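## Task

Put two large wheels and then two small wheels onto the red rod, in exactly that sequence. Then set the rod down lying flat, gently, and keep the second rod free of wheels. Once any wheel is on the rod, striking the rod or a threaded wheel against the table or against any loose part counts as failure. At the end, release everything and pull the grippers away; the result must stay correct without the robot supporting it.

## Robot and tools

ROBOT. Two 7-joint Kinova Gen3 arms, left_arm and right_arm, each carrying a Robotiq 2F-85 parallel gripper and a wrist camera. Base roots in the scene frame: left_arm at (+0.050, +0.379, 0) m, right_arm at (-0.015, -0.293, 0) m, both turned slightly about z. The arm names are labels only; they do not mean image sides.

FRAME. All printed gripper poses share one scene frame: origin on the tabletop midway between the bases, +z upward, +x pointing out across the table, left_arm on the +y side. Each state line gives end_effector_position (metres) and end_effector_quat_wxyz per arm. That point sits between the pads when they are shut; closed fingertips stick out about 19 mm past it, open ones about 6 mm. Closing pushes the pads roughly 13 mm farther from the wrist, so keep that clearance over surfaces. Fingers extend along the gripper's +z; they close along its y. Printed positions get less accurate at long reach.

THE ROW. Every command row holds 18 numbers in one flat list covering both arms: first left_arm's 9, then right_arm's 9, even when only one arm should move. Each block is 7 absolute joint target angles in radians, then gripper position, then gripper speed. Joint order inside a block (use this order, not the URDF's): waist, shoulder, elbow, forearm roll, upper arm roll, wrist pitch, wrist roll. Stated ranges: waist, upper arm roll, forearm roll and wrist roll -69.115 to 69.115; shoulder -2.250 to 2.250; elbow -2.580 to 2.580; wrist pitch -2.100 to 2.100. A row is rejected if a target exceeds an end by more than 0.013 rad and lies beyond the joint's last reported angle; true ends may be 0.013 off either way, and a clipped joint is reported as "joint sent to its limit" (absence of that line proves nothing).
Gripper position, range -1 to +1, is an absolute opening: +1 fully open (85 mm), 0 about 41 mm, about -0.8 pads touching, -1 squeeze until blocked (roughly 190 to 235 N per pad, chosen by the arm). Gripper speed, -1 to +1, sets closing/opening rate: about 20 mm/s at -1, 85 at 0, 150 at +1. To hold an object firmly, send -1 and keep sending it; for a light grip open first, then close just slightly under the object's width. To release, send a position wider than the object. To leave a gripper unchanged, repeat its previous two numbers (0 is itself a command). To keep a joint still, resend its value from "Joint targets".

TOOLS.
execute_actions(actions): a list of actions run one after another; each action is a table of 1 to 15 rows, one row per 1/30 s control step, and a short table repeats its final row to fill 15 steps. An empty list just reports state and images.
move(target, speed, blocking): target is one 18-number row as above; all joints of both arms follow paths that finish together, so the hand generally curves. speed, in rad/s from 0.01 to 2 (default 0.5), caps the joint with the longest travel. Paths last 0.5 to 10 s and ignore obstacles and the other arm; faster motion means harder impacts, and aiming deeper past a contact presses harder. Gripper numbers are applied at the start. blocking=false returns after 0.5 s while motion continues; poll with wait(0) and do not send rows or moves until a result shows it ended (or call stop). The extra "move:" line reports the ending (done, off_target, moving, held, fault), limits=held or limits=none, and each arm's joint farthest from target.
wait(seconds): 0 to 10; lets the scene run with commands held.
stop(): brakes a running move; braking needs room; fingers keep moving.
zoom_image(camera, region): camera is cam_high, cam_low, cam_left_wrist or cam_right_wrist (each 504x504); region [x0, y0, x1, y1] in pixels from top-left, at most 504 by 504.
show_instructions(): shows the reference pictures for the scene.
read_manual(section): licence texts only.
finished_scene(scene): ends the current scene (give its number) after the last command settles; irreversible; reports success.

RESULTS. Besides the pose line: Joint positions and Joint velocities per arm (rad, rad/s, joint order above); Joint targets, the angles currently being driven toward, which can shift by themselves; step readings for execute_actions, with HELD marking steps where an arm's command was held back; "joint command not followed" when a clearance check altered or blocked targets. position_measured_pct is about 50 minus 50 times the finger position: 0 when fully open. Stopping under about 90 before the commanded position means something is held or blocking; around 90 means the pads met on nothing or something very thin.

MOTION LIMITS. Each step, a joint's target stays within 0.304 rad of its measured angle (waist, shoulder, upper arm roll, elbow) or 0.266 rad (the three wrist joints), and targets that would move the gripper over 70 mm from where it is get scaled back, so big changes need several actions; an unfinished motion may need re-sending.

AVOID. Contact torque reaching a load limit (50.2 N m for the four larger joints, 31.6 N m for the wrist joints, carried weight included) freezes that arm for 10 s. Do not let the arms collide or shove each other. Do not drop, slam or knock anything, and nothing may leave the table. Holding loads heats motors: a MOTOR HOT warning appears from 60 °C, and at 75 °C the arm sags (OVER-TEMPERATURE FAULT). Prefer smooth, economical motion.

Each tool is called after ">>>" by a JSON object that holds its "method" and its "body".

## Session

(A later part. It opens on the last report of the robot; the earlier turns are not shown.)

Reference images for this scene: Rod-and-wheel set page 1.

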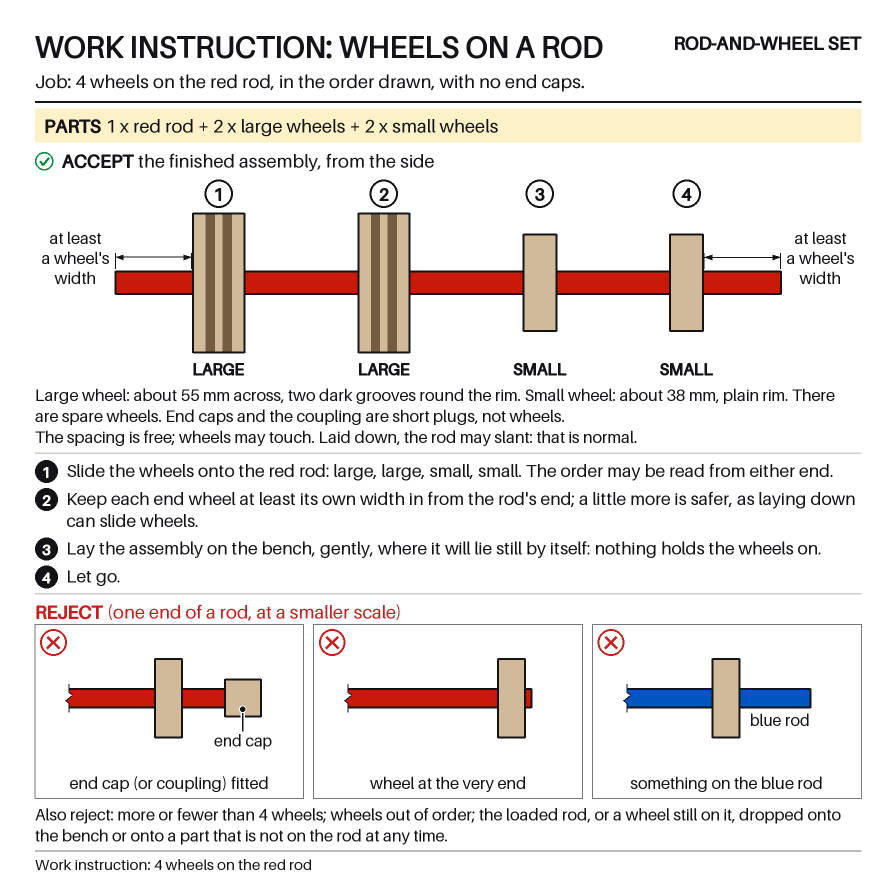

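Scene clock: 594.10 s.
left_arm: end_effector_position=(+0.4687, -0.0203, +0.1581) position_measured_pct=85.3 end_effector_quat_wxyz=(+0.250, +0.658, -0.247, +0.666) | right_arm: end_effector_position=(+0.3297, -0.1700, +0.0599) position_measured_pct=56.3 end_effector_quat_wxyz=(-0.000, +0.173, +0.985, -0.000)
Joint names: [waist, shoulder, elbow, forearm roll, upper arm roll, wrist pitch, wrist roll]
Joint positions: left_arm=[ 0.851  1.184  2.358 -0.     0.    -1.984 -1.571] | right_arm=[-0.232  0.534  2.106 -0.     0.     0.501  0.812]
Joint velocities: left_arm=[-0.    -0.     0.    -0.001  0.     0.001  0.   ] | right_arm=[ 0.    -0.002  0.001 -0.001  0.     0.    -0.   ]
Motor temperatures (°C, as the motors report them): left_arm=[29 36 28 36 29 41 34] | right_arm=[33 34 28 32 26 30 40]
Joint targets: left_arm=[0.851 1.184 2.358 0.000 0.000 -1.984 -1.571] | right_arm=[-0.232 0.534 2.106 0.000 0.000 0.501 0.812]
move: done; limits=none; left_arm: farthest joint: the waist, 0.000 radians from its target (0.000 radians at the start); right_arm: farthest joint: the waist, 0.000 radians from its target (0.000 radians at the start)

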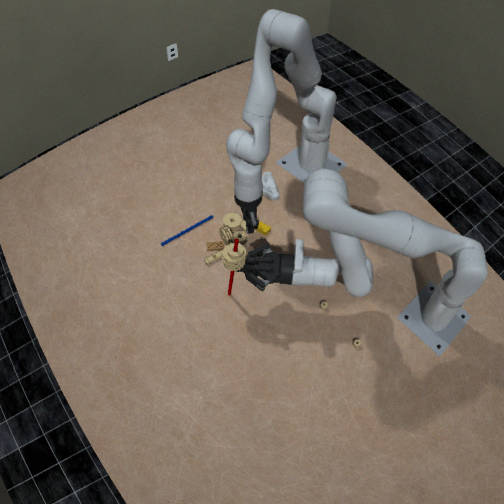

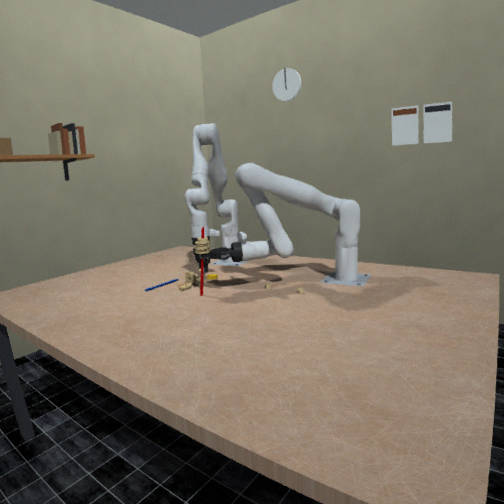

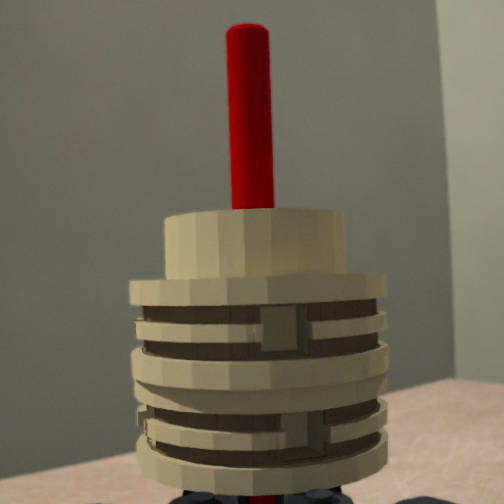

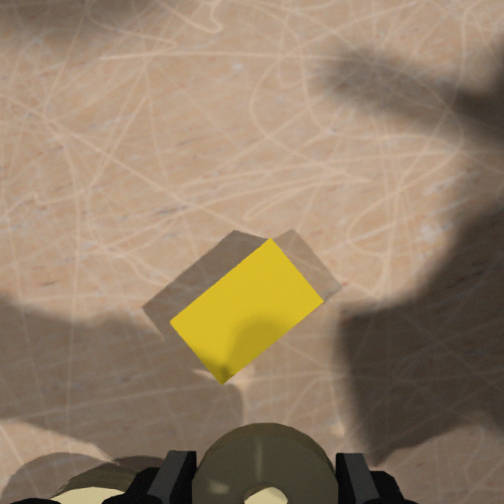

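>>> {"method": "move", "body": {"target": [0.851,1.1840,2.3580,0,0,-1.9840,-1.5708,-1,-0.5, -0.26,0.2,1.62,0,0,1.3216,0.6,-1,-0.3], "speed": 0.8}}

>>> {"method": "move", "body": {"target": [0.851,1.1840,2.3580,0,0,-1.9840,-1.5708,-1,-0.5, -0.3825,0.6100,0.9750,0,0,1.5566,0.32,-1,-0.3], "speed": 0.7}}

>>> {"method": "move", "body": {"target": [0.851,1.1840,2.3580,0,0,-1.9840,-1.5708,-1,-0.5, -0.3825,0.6043,1.0579,0,0,1.4794,0.32,-1,-0.3], "speed": 0.08}}

>>> {"method": "zoom_image", "body": {"camera": "cam_low", "region": [175,205,235,265]}}

>>> {"method": "zoom_image", "body": {"camera": "cam_right_wrist", "region": [180,340,360,504]}}

Scene clock: 599.80 s.
left_arm: end_effector_position=(+0.4687, -0.0203, +0.1581) position_measured_pct=85.3 end_effector_quat_wxyz=(+0.250, +0.658, -0.247, +0.666) | right_arm: end_effector_position=(+0.3470, -0.1508, +0.3082) position_measured_pct=56.3 end_effector_quat_wxyz=(-0.000, +0.263, +0.965, -0.000)
Joint names: [waist, shoulder, elbow, forearm roll, upper arm roll, wrist pitch, wrist roll]
Joint positions: left_arm=[ 0.851  1.184  2.358 -0.     0.    -1.984 -1.571] | right_arm=[-0.26   0.2    1.62  -0.    -0.     1.322  0.6  ]
Joint velocities: left_arm=[-0.  0.  0. -0. -0. -0.  0.] | right_arm=[-0.    -0.003 -0.001 -0.     0.     0.    -0.   ]
Motor temperatures (°C, as the motors report them): left_arm=[29 36 28 36 29 41 34] | right_arm=[33 34 28 32 26 30 40]
Joint targets: left_arm=[0.851 1.184 2.358 0.000 0.000 -1.984 -1.571] | right_arm=[-0.260 0.200 1.620 0.000 0.000 1.322 0.600]
move: done; limits=none; left_arm: farthest joint: the waist, 0.000 radians from its target (0.000 radians at the start); right_arm: farthest joint: the waist, 0.000 radians from its target (0.028 radians at the start)

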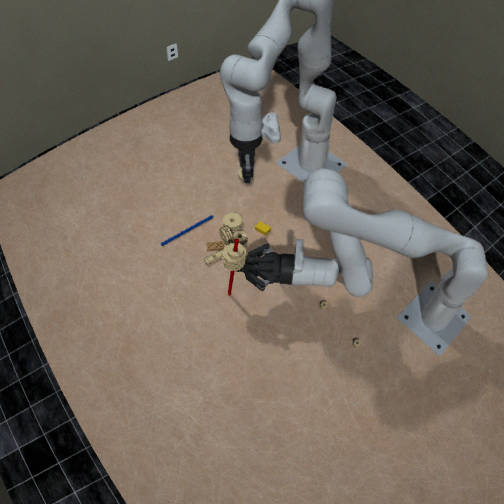

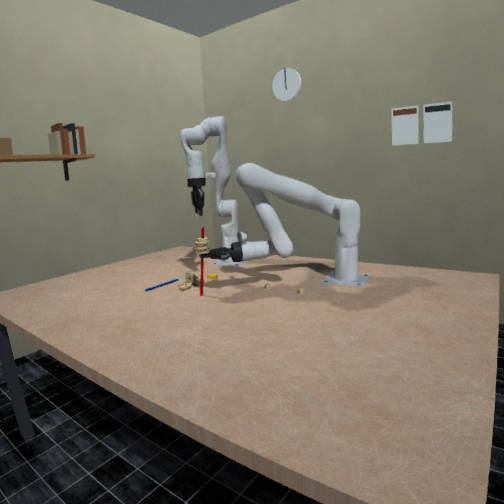

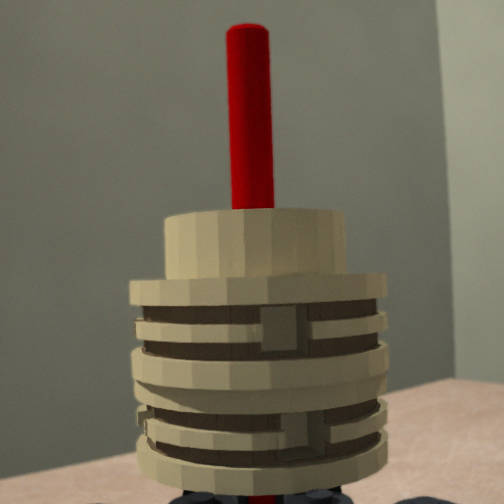

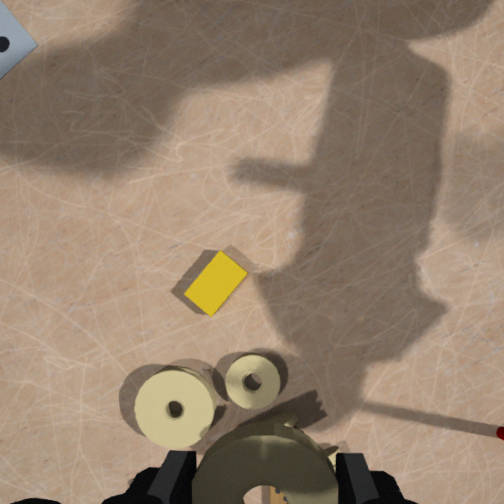

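Scene clock: 601.33 s.
left_arm: end_effector_position=(+0.4687, -0.0203, +0.1581) position_measured_pct=85.3 end_effector_quat_wxyz=(+0.250, +0.658, -0.247, +0.666) | right_arm: end_effector_position=(+0.4684, -0.0187, +0.3140) position_measured_pct=56.3 end_effector_quat_wxyz=(+0.000, +0.338, +0.941, +0.000)
Joint names: [waist, shoulder, elbow, forearm roll, upper arm roll, wrist pitch, wrist roll]
Joint positions: left_arm=[ 0.851  1.184  2.358 -0.     0.    -1.984 -1.571] | right_arm=[-0.382  0.61   0.975 -0.    -0.     1.557  0.32 ]
Joint velocities: left_arm=[-0.    -0.     0.     0.     0.    -0.     0.001] | right_arm=[-0.001  0.002 -0.001 -0.     0.     0.     0.   ]
Motor temperatures (°C, as the motors report them): left_arm=[29 36 28 36 29 41 34] | right_arm=[33 34 28 32 26 30 40]
Joint targets: left_arm=[0.851 1.184 2.358 0.000 0.000 -1.984 -1.571] | right_arm=[-0.383 0.610 0.975 0.000 0.000 1.557 0.320]
move: done; limits=none; left_arm: farthest joint: the waist, 0.000 radians from its target (0.000 radians at the start); right_arm: farthest joint: the waist, 0.000 radians from its target (0.123 radians at the start)

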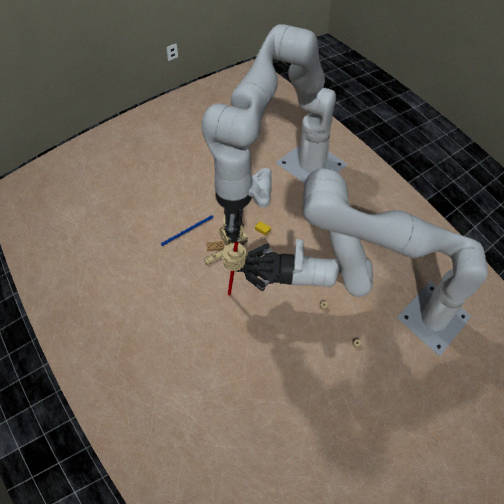

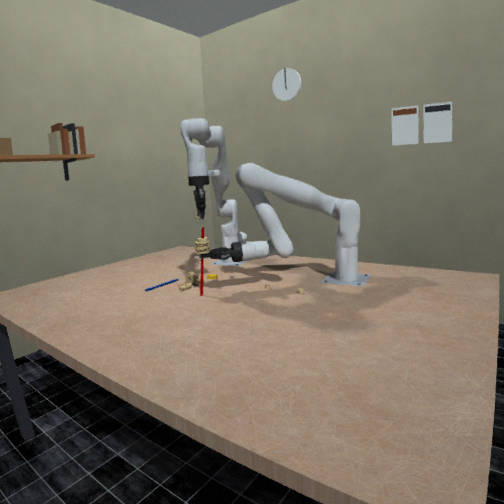

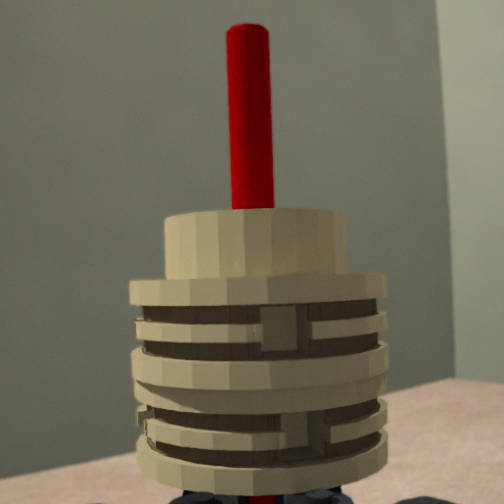

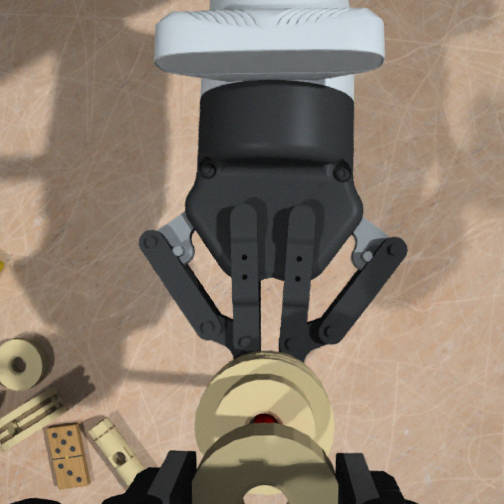

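Scene clock: 602.67 s.
left_arm: end_effector_position=(+0.4687, -0.0203, +0.1581) position_measured_pct=85.3 end_effector_quat_wxyz=(+0.250, +0.658, -0.247, +0.666) | right_arm: end_effector_position=(+0.4657, -0.0204, +0.2910) position_measured_pct=56.3 end_effector_quat_wxyz=(-0.000, +0.338, +0.941, -0.000)
Joint names: [waist, shoulder, elbow, forearm roll, upper arm roll, wrist pitch, wrist roll]
Joint positions: left_arm=[ 0.851  1.184  2.358 -0.     0.    -1.984 -1.571] | right_arm=[-0.382  0.604  1.058  0.     0.     1.479  0.32 ]
Joint velocities: left_arm=[ 0.    -0.001  0.     0.002 -0.001 -0.002  0.001] | right_arm=[ 0.    -0.001 -0.    -0.    -0.    -0.    -0.   ]
Motor temperatures (°C, as the motors report them): left_arm=[29 36 28 36 29 41 34] | right_arm=[33 34 28 32 26 30 40]
Joint targets: left_arm=[0.851 1.184 2.358 0.000 0.000 -1.984 -1.571] | right_arm=[-0.383 0.604 1.058 0.000 0.000 1.479 0.320]
move: done; limits=none; left_arm: farthest joint: the waist, 0.000 radians from its target (0.000 radians at the start); right_arm: farthest joint: the waist, 0.000 radians from its target (0.000 radians at the start)

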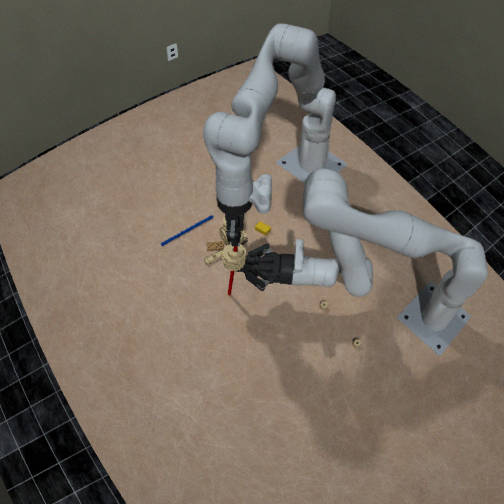

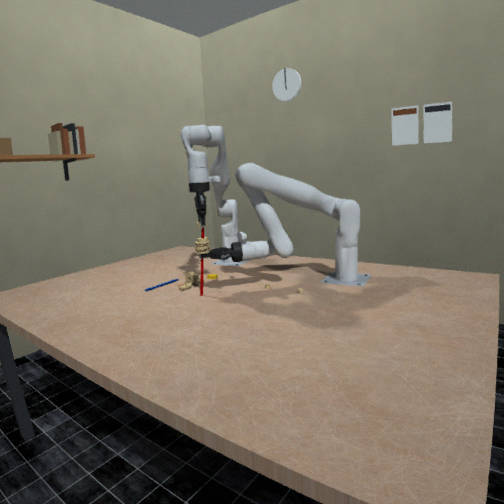

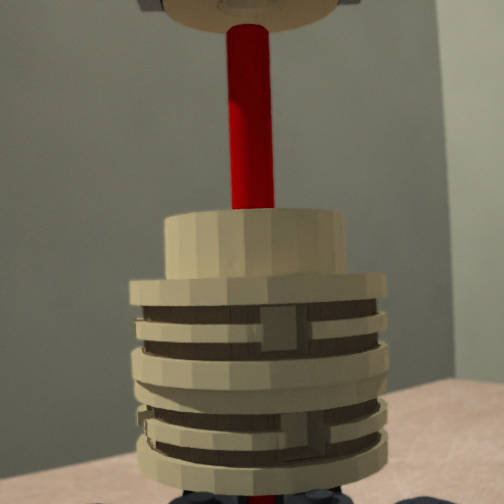

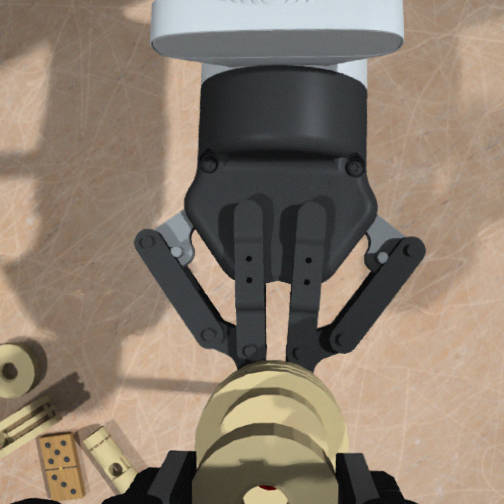

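Region (175, 205, 235, 265) of cam_low's 504x504 image, scaled by 8.400, with more detail than that image has.

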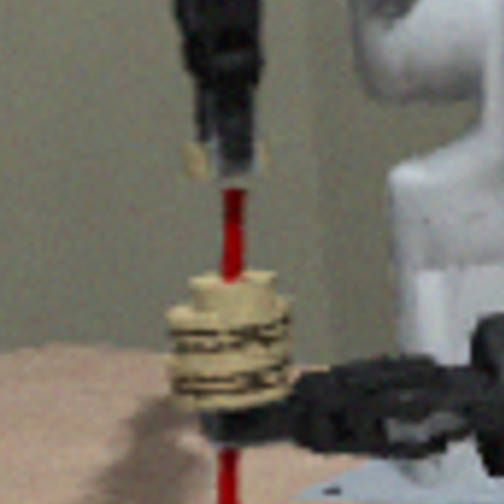

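Region (180, 340, 360, 504) of cam_right_wrist's 504x504 image, scaled by 2.800; it fills the top 459 rows of this view, and the rest is white.

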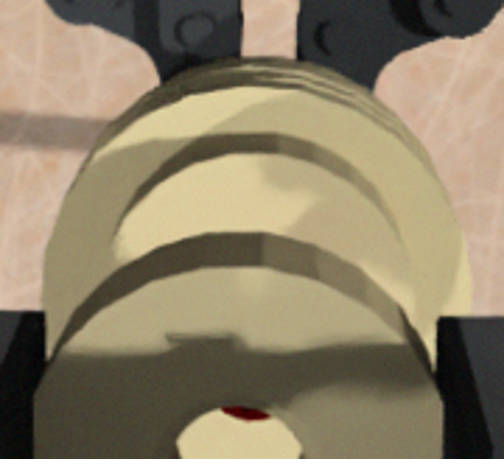

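>>> {"method": "move", "body": {"target": [0.851,1.1840,2.3580,0,0,-1.9840,-1.5708,-1,-0.5, -0.3871,0.6020,1.0620,0,0,1.4776,0.32,-1,-0.3], "speed": 0.03}}

>>> {"method": "zoom_image", "body": {"camera": "cam_low", "region": [175,205,235,265]}}

>>> {"method": "zoom_image", "body": {"camera": "cam_right_wrist", "region": [180,340,360,504]}}

Scene clock: 606.67 s.
left_arm: end_effector_position=(+0.4687, -0.0203, +0.1581) position_measured_pct=85.3 end_effector_quat_wxyz=(+0.250, +0.658, -0.247, +0.666) | right_arm: end_effector_position=(+0.4637, -0.0186, +0.2910) position_measured_pct=56.3 end_effector_quat_wxyz=(-0.000, +0.336, +0.942, -0.000)
Joint names: [waist, shoulder, elbow, forearm roll, upper arm roll, wrist pitch, wrist roll]
Joint positions: left_arm=[ 0.851  1.184  2.358 -0.     0.    -1.984 -1.571] | right_arm=[-0.387  0.602  1.062 -0.    -0.     1.478  0.32 ]
Joint velocities: left_arm=[ 0.     0.     0.     0.001  0.    -0.001 -0.   ] | right_arm=[-0.001 -0.     0.002  0.     0.    -0.    -0.   ]
Motor temperatures (°C, as the motors report them): left_arm=[29 36 28 36 29 41 34] | right_arm=[33 34 28 32 26 30 40]
Joint targets: left_arm=[0.851 1.184 2.358 0.000 0.000 -1.984 -1.571] | right_arm=[-0.387 0.602 1.062 0.000 0.000 1.478 0.320]
move: done; limits=none; left_arm: farthest joint: the waist, 0.000 radians from its target (0.000 radians at the start); right_arm: farthest joint: the waist, 0.000 radians from its target (0.005 radians at the start)

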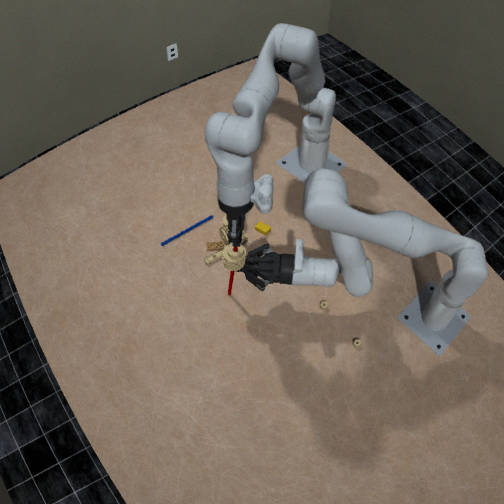

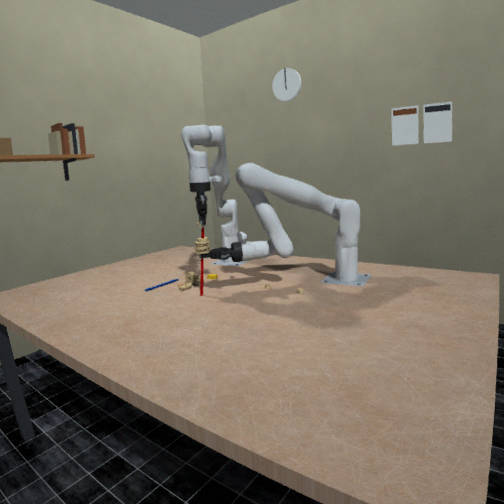

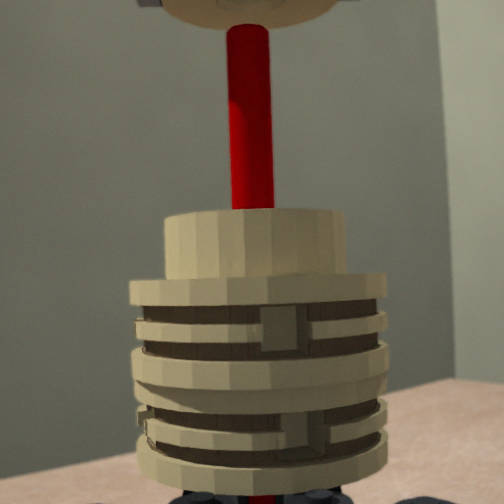

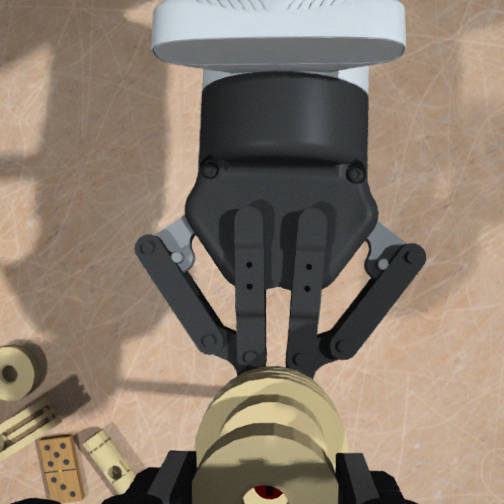

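Region (175, 205, 235, 265) of cam_low's 504x504 image, scaled by 8.400, with more detail than that image has.

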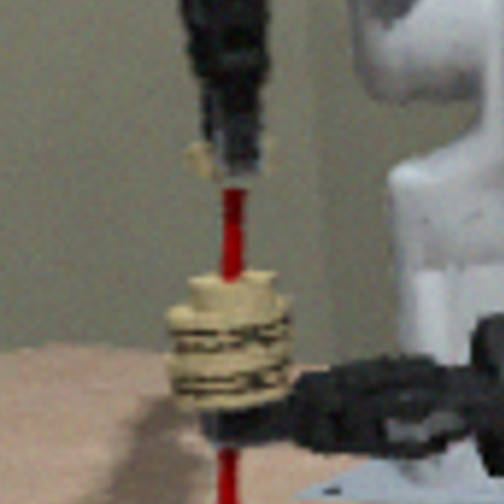

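Region (180, 340, 360, 504) of cam_right_wrist's 504x504 image, scaled by 2.800; it fills the top 459 rows of this view, and the rest is white.

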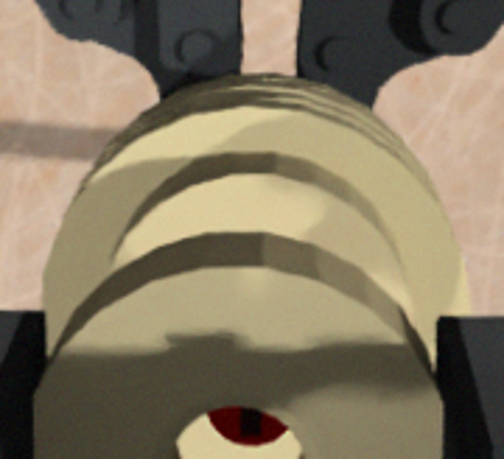

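>>> {"method": "move", "body": {"target": [0.851,1.1840,2.3580,0,0,-1.9840,-1.5708,-1,-0.5, -0.3883,0.6033,1.0855,0,0,1.4528,0.32,-1,-0.3], "speed": 0.015}}

Scene clock: 610.87 s.
left_arm: end_effector_position=(+0.4687, -0.0203, +0.1581) position_measured_pct=85.3 end_effector_quat_wxyz=(+0.250, +0.658, -0.247, +0.666) | right_arm: end_effector_position=(+0.4630, -0.0182, +0.2830) position_measured_pct=56.3 end_effector_quat_wxyz=(-0.000, +0.335, +0.942, -0.000)
Joint names: [waist, shoulder, elbow, forearm roll, upper arm roll, wrist pitch, wrist roll]
Joint positions: left_arm=[ 0.851  1.184  2.358 -0.     0.    -1.984 -1.571] | right_arm=[-0.388  0.603  1.085  0.    -0.     1.453  0.32 ]
Joint velocities: left_arm=[-0.    -0.    -0.     0.001  0.    -0.     0.001] | right_arm=[-0.    -0.    -0.002 -0.     0.    -0.    -0.   ]
Motor temperatures (°C, as the motors report them): left_arm=[29 36 28 36 29 41 34] | right_arm=[33 34 28 32 26 30 40]
Joint targets: left_arm=[0.851 1.184 2.358 0.000 0.000 -1.984 -1.571] | right_arm=[-0.388 0.603 1.085 0.000 0.000 1.453 0.320]
move: done; limits=none; left_arm: farthest joint: the waist, 0.000 radians from its target (0.000 radians at the start); right_arm: farthest joint: the waist, 0.000 radians from its target (0.001 radians at the start)

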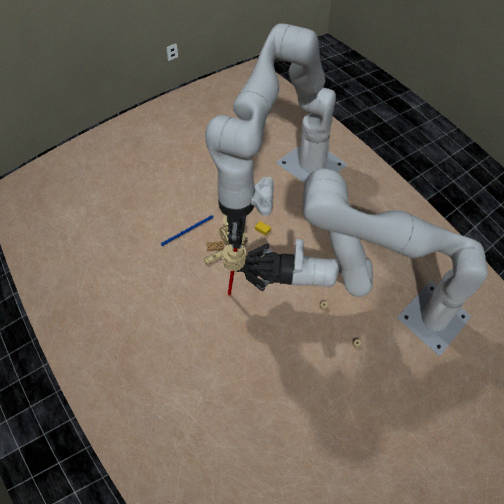

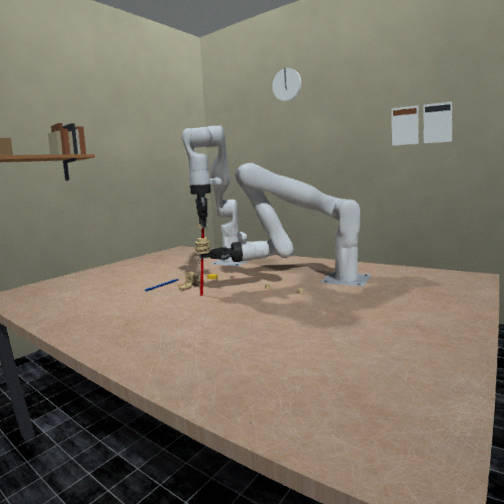

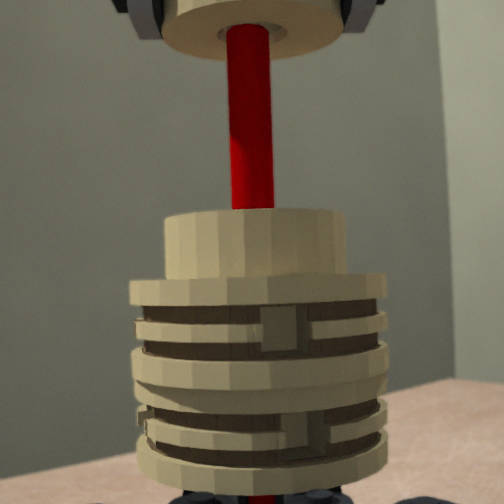

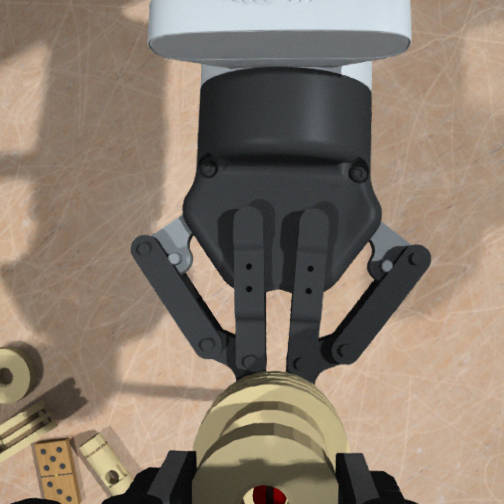

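>>> {"method": "move", "body": {"target": [0.851,1.1840,2.3580,0,0,-1.9840,-1.5708,-1,-0.5, -0.3864,0.6178,1.1596,0,0,1.3642,0.32,-1,-0.3], "speed": 0.025}}

>>> {"method": "zoom_image", "body": {"camera": "cam_low", "region": [175,205,235,265]}}

Scene clock: 618.83 s.
left_arm: end_effector_position=(+0.4685, -0.0203, +0.1580) position_measured_pct=85.3 end_effector_quat_wxyz=(+0.250, +0.658, -0.247, +0.666) | right_arm: end_effector_position=(+0.4647, -0.0193, +0.2524) position_measured_pct=56.3 end_effector_quat_wxyz=(+0.001, +0.337, +0.942, +0.000)
Joint names: [waist, shoulder, elbow, forearm roll, upper arm roll, wrist pitch, wrist roll]
Joint positions: left_arm=[ 0.851  1.184  2.358 -0.     0.    -1.984 -1.571] | right_arm=[-0.386  0.617  1.159  0.001  0.001  1.364  0.32 ]
Joint velocities: left_arm=[-0.    -0.001 -0.     0.001  0.    -0.     0.001] | right_arm=[ 0.    -0.    -0.001 -0.001 -0.    -0.001 -0.   ]
Motor temperatures (°C, as the motors report them): left_arm=[29 36 28 36 29 41 34] | right_arm=[33 34 28 32 26 30 40]
Joint targets: left_arm=[0.851 1.184 2.358 0.000 0.000 -1.984 -1.571] | right_arm=[-0.386 0.618 1.160 0.000 0.000 1.364 0.320]
move: done; limits=none; left_arm: farthest joint: the waist, 0.000 radians from its target (0.000 radians at the start); right_arm: farthest joint: the waist, 0.001 radians from its target (0.002 radians at the start)

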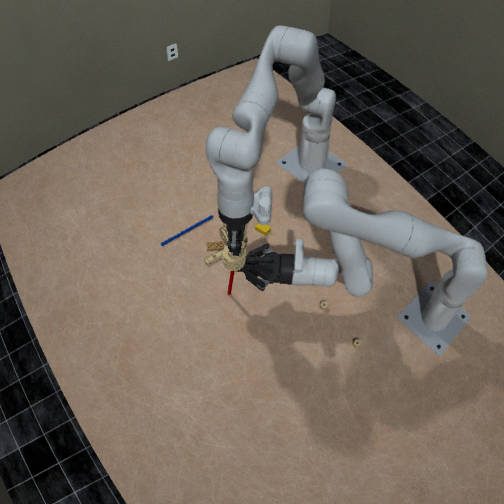

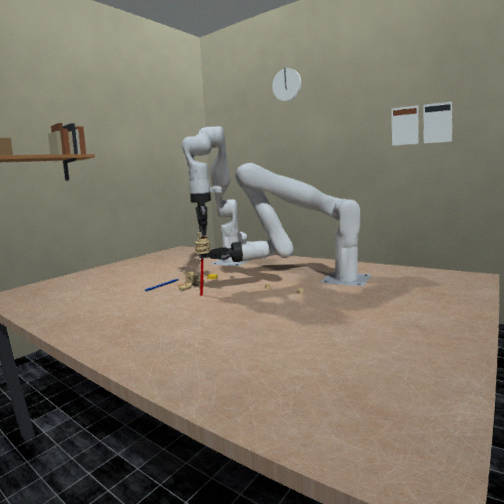

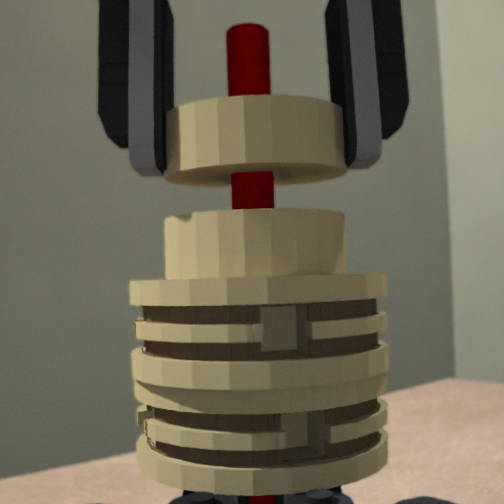

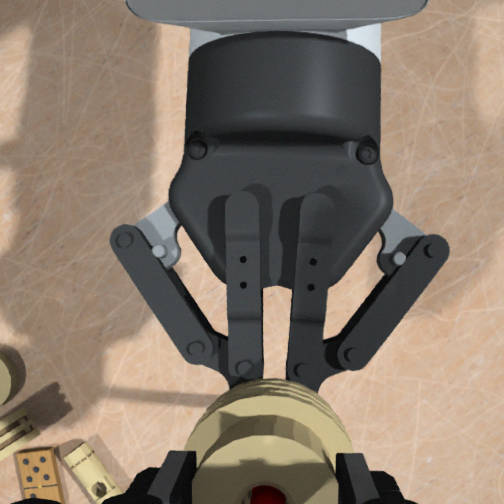

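Region (175, 205, 235, 265) of cam_low's 504x504 image, scaled by 8.400, with more detail than that image has.

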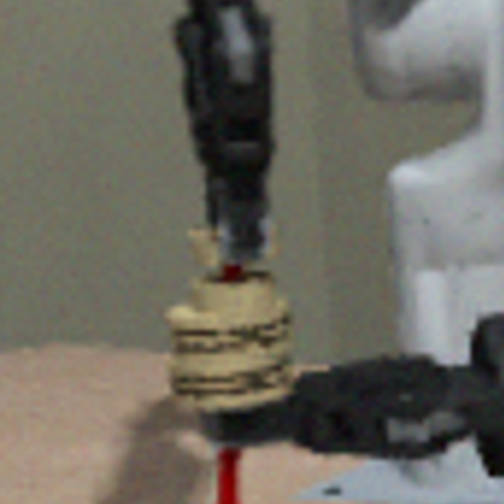

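>>> {"method": "move", "body": {"target": [0.851,1.1840,2.3580,0,0,-1.9840,-1.5708,-1,-0.5, -0.3864,0.6206,1.1697,0,0,1.3513,0.32,-1,-0.3], "speed": 0.012}}

Scene clock: 622.17 s.
left_arm: end_effector_position=(+0.4684, -0.0204, +0.1580) position_measured_pct=85.3 end_effector_quat_wxyz=(+0.250, +0.658, -0.247, +0.666) | right_arm: end_effector_position=(+0.4651, -0.0194, +0.2479) position_measured_pct=56.3 end_effector_quat_wxyz=(+0.001, +0.337, +0.942, +0.000)
Joint names: [waist, shoulder, elbow, forearm roll, upper arm roll, wrist pitch, wrist roll]
Joint positions: left_arm=[ 0.851  1.184  2.359 -0.     0.    -1.984 -1.571] | right_arm=[-0.386  0.62   1.169  0.001  0.001  1.351  0.32 ]
Joint velocities: left_arm=[-0.001 -0.001  0.     0.001 -0.     0.     0.001] | right_arm=[ 0.    -0.    -0.001  0.     0.    -0.    -0.   ]
Motor temperatures (°C, as the motors report them): left_arm=[29 36 28 36 29 41 34] | right_arm=[33 34 28 32 26 30 40]
Joint targets: left_arm=[0.851 1.184 2.358 0.000 0.000 -1.984 -1.571] | right_arm=[-0.386 0.621 1.170 0.000 0.000 1.351 0.320]
move: done; limits=none; left_arm: farthest joint: the elbow, 0.001 radians from its target (0.000 radians at the start); right_arm: farthest joint: the waist, 0.001 radians from its target (0.001 radians at the start)

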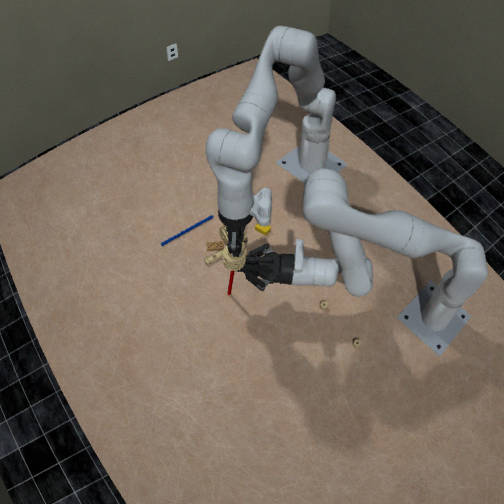

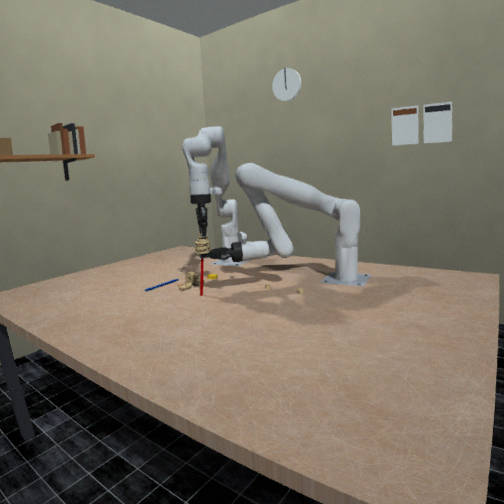

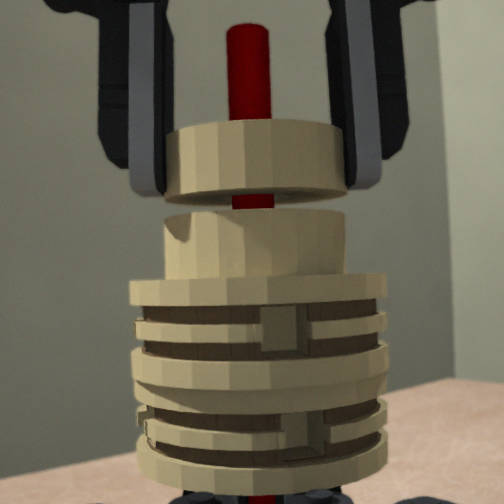

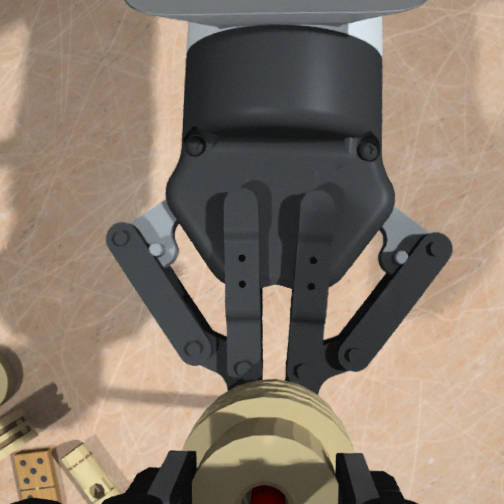

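>>> {"method": "move", "body": {"target": [0.851,1.1840,2.3580,0,0,-1.9840,-1.5708,-1,-0.5, -0.3864,0.6212,1.1719,0,0,1.3485,0.32,-1,-0.3], "speed": 0.01}}

>>> {"method": "move", "body": {"target": [0.851,1.1840,2.3580,0,0,-1.9840,-1.5708,-1,-0.5, -0.3864,0.6212,1.1719,0,0,1.3485,0.32,0.3,-0.8]}}

>>> {"method": "move", "body": {"target": [0.851,1.1840,2.3580,0,0,-1.9840,-1.5708,-1,-0.5, -0.3864,0.6060,0.9750,0,0,1.5606,0.32,0.3,-0.8], "speed": 0.3}}

Scene clock: 625.73 s.
left_arm: end_effector_position=(+0.4683, -0.0204, +0.1580) position_measured_pct=85.3 end_effector_quat_wxyz=(+0.250, +0.658, -0.247, +0.666) | right_arm: end_effector_position=(+0.4651, -0.0195, +0.2469) position_measured_pct=56.3 end_effector_quat_wxyz=(+0.001, +0.337, +0.942, +0.000)
Joint names: [waist, shoulder, elbow, forearm roll, upper arm roll, wrist pitch, wrist roll]
Joint positions: left_arm=[ 0.851  1.184  2.359 -0.     0.    -1.984 -1.571] | right_arm=[-0.386  0.621  1.171  0.001  0.001  1.348  0.32 ]
Joint velocities: left_arm=[-0.    -0.    -0.     0.001 -0.     0.001 -0.001] | right_arm=[-0.     0.     0.001 -0.    -0.    -0.     0.   ]
Motor temperatures (°C, as the motors report them): left_arm=[29 36 28 36 29 41 34] | right_arm=[33 34 28 32 26 30 40]
Joint targets: left_arm=[0.851 1.184 2.358 0.000 0.000 -1.984 -1.571] | right_arm=[-0.386 0.621 1.172 0.000 0.000 1.349 0.320]
move: done; limits=none; left_arm: farthest joint: the elbow, 0.001 radians from its target (0.001 radians at the start); right_arm: farthest joint: the waist, 0.001 radians from its target (0.001 radians at the start)

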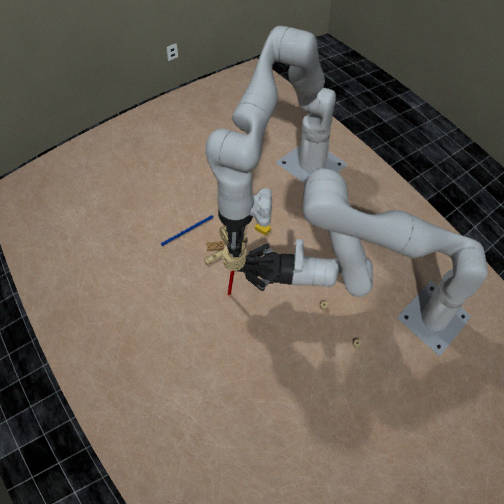

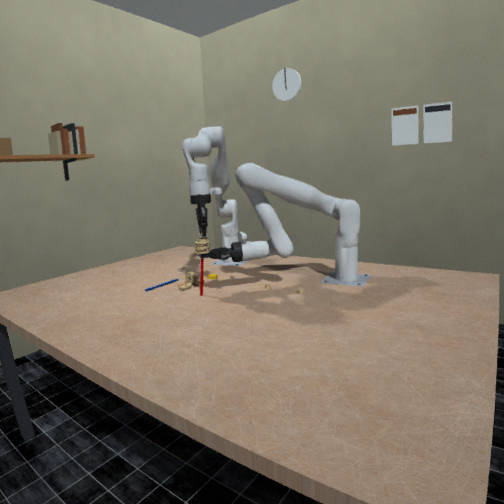

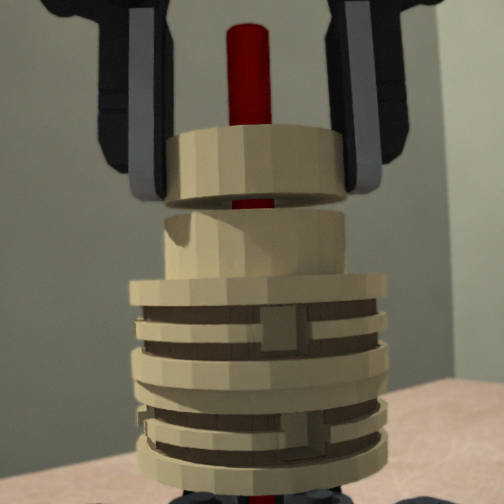

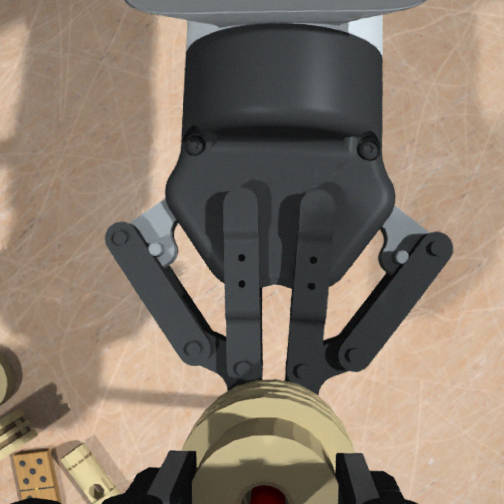

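Scene clock: 626.67 s.
left_arm: end_effector_position=(+0.4686, -0.0203, +0.1581) position_measured_pct=85.3 end_effector_quat_wxyz=(+0.250, +0.658, -0.247, +0.666) | right_arm: end_effector_position=(+0.4641, -0.0188, +0.2464) position_measured_pct=34.9 end_effector_quat_wxyz=(-0.000, +0.336, +0.942, -0.000)
Joint names: [waist, shoulder, elbow, forearm roll, upper arm roll, wrist pitch, wrist roll]
Joint positions: left_arm=[ 0.851  1.184  2.358 -0.     0.    -1.984 -1.571] | right_arm=[-0.386  0.621  1.172 -0.    -0.     1.348  0.32 ]
Joint velocities: left_arm=[ 0.001 -0.    -0.    -0.    -0.    -0.001 -0.   ] | right_arm=[ 0. -0. -0. -0. -0.  0. -0.]
Motor temperatures (°C, as the motors report them): left_arm=[29 36 28 36 29 41 34] | right_arm=[33 34 28 32 26 30 40]
Joint targets: left_arm=[0.851 1.184 2.358 0.000 0.000 -1.984 -1.571] | right_arm=[-0.386 0.621 1.172 0.000 0.000 1.349 0.320]
move: done; limits=none; left_arm: farthest joint: the waist, 0.000 radians from its target (0.000 radians at the start); right_arm: farthest joint: the waist, 0.000 radians from its target (0.001 radians at the start)

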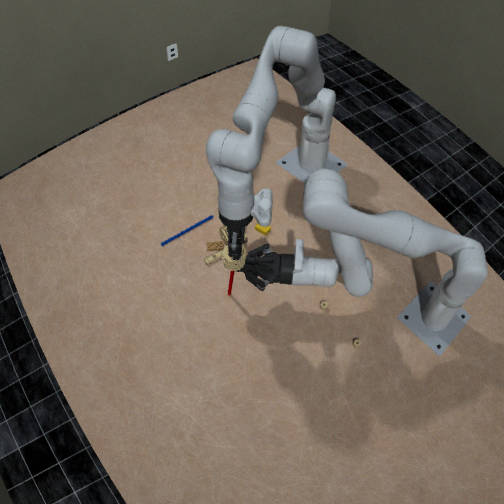

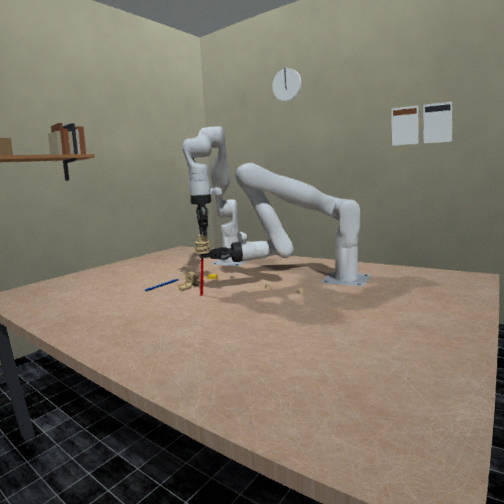

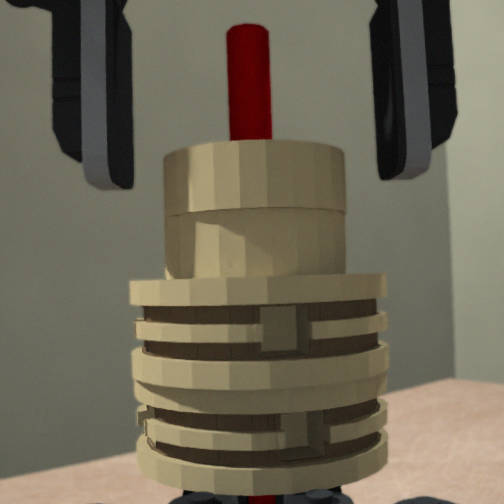

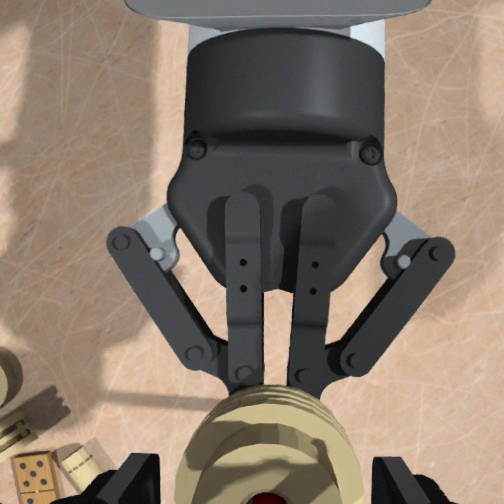

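Scene clock: 627.77 s.
left_arm: end_effector_position=(+0.4686, -0.0203, +0.1581) position_measured_pct=85.3 end_effector_quat_wxyz=(+0.250, +0.658, -0.247, +0.666) | right_arm: end_effector_position=(+0.4662, -0.0175, +0.3162) position_measured_pct=34.9 end_effector_quat_wxyz=(+0.000, +0.336, +0.942, +0.000)
Joint names: [waist, shoulder, elbow, forearm roll, upper arm roll, wrist pitch, wrist roll]
Joint positions: left_arm=[ 0.851  1.184  2.358 -0.     0.    -1.984 -1.571] | right_arm=[-0.386  0.606  0.975 -0.    -0.     1.561  0.32 ]
Joint velocities: left_arm=[ 0.    -0.001 -0.    -0.001  0.    -0.    -0.   ] | right_arm=[ 0.     0.002  0.001  0.    -0.     0.    -0.   ]
Motor temperatures (°C, as the motors report them): left_arm=[29 36 28 36 29 41 34] | right_arm=[33 34 28 32 26 30 40]
Joint targets: left_arm=[0.851 1.184 2.358 0.000 0.000 -1.984 -1.571] | right_arm=[-0.386 0.606 0.975 0.000 0.000 1.561 0.320]
move: done; limits=none; left_arm: farthest joint: the waist, 0.000 radians from its target (0.000 radians at the start); right_arm: farthest joint: the waist, 0.000 radians from its target (0.000 radians at the start)

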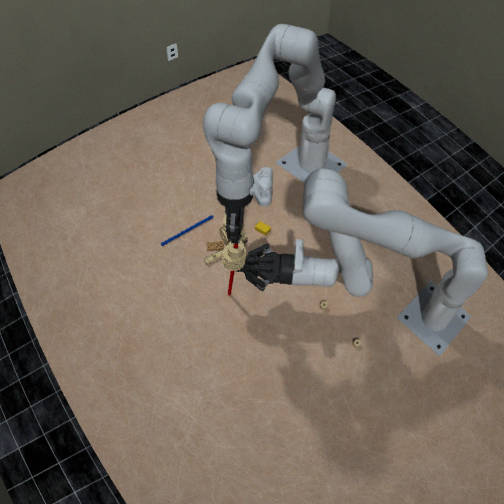

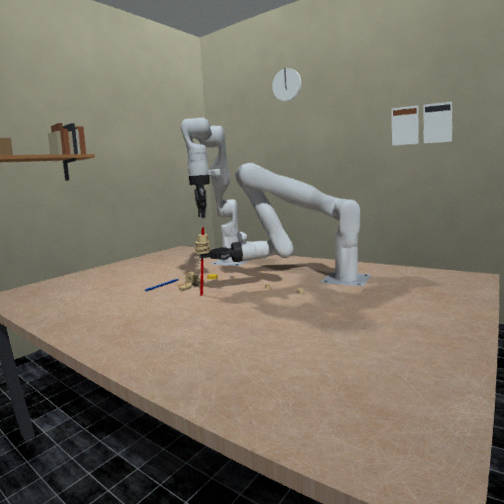

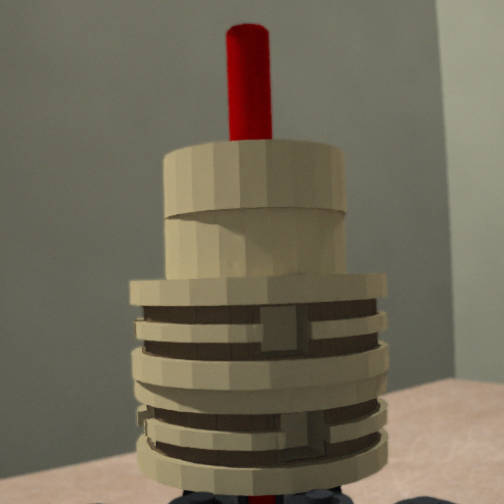

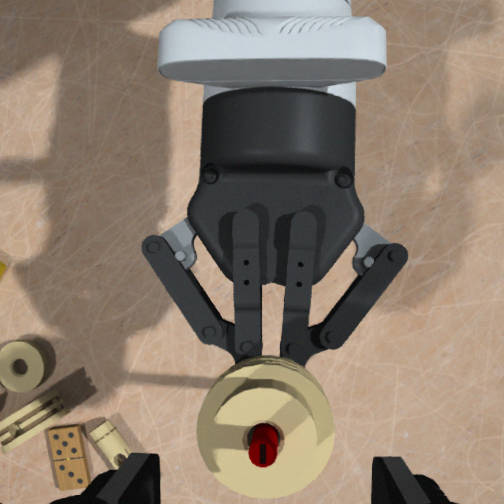

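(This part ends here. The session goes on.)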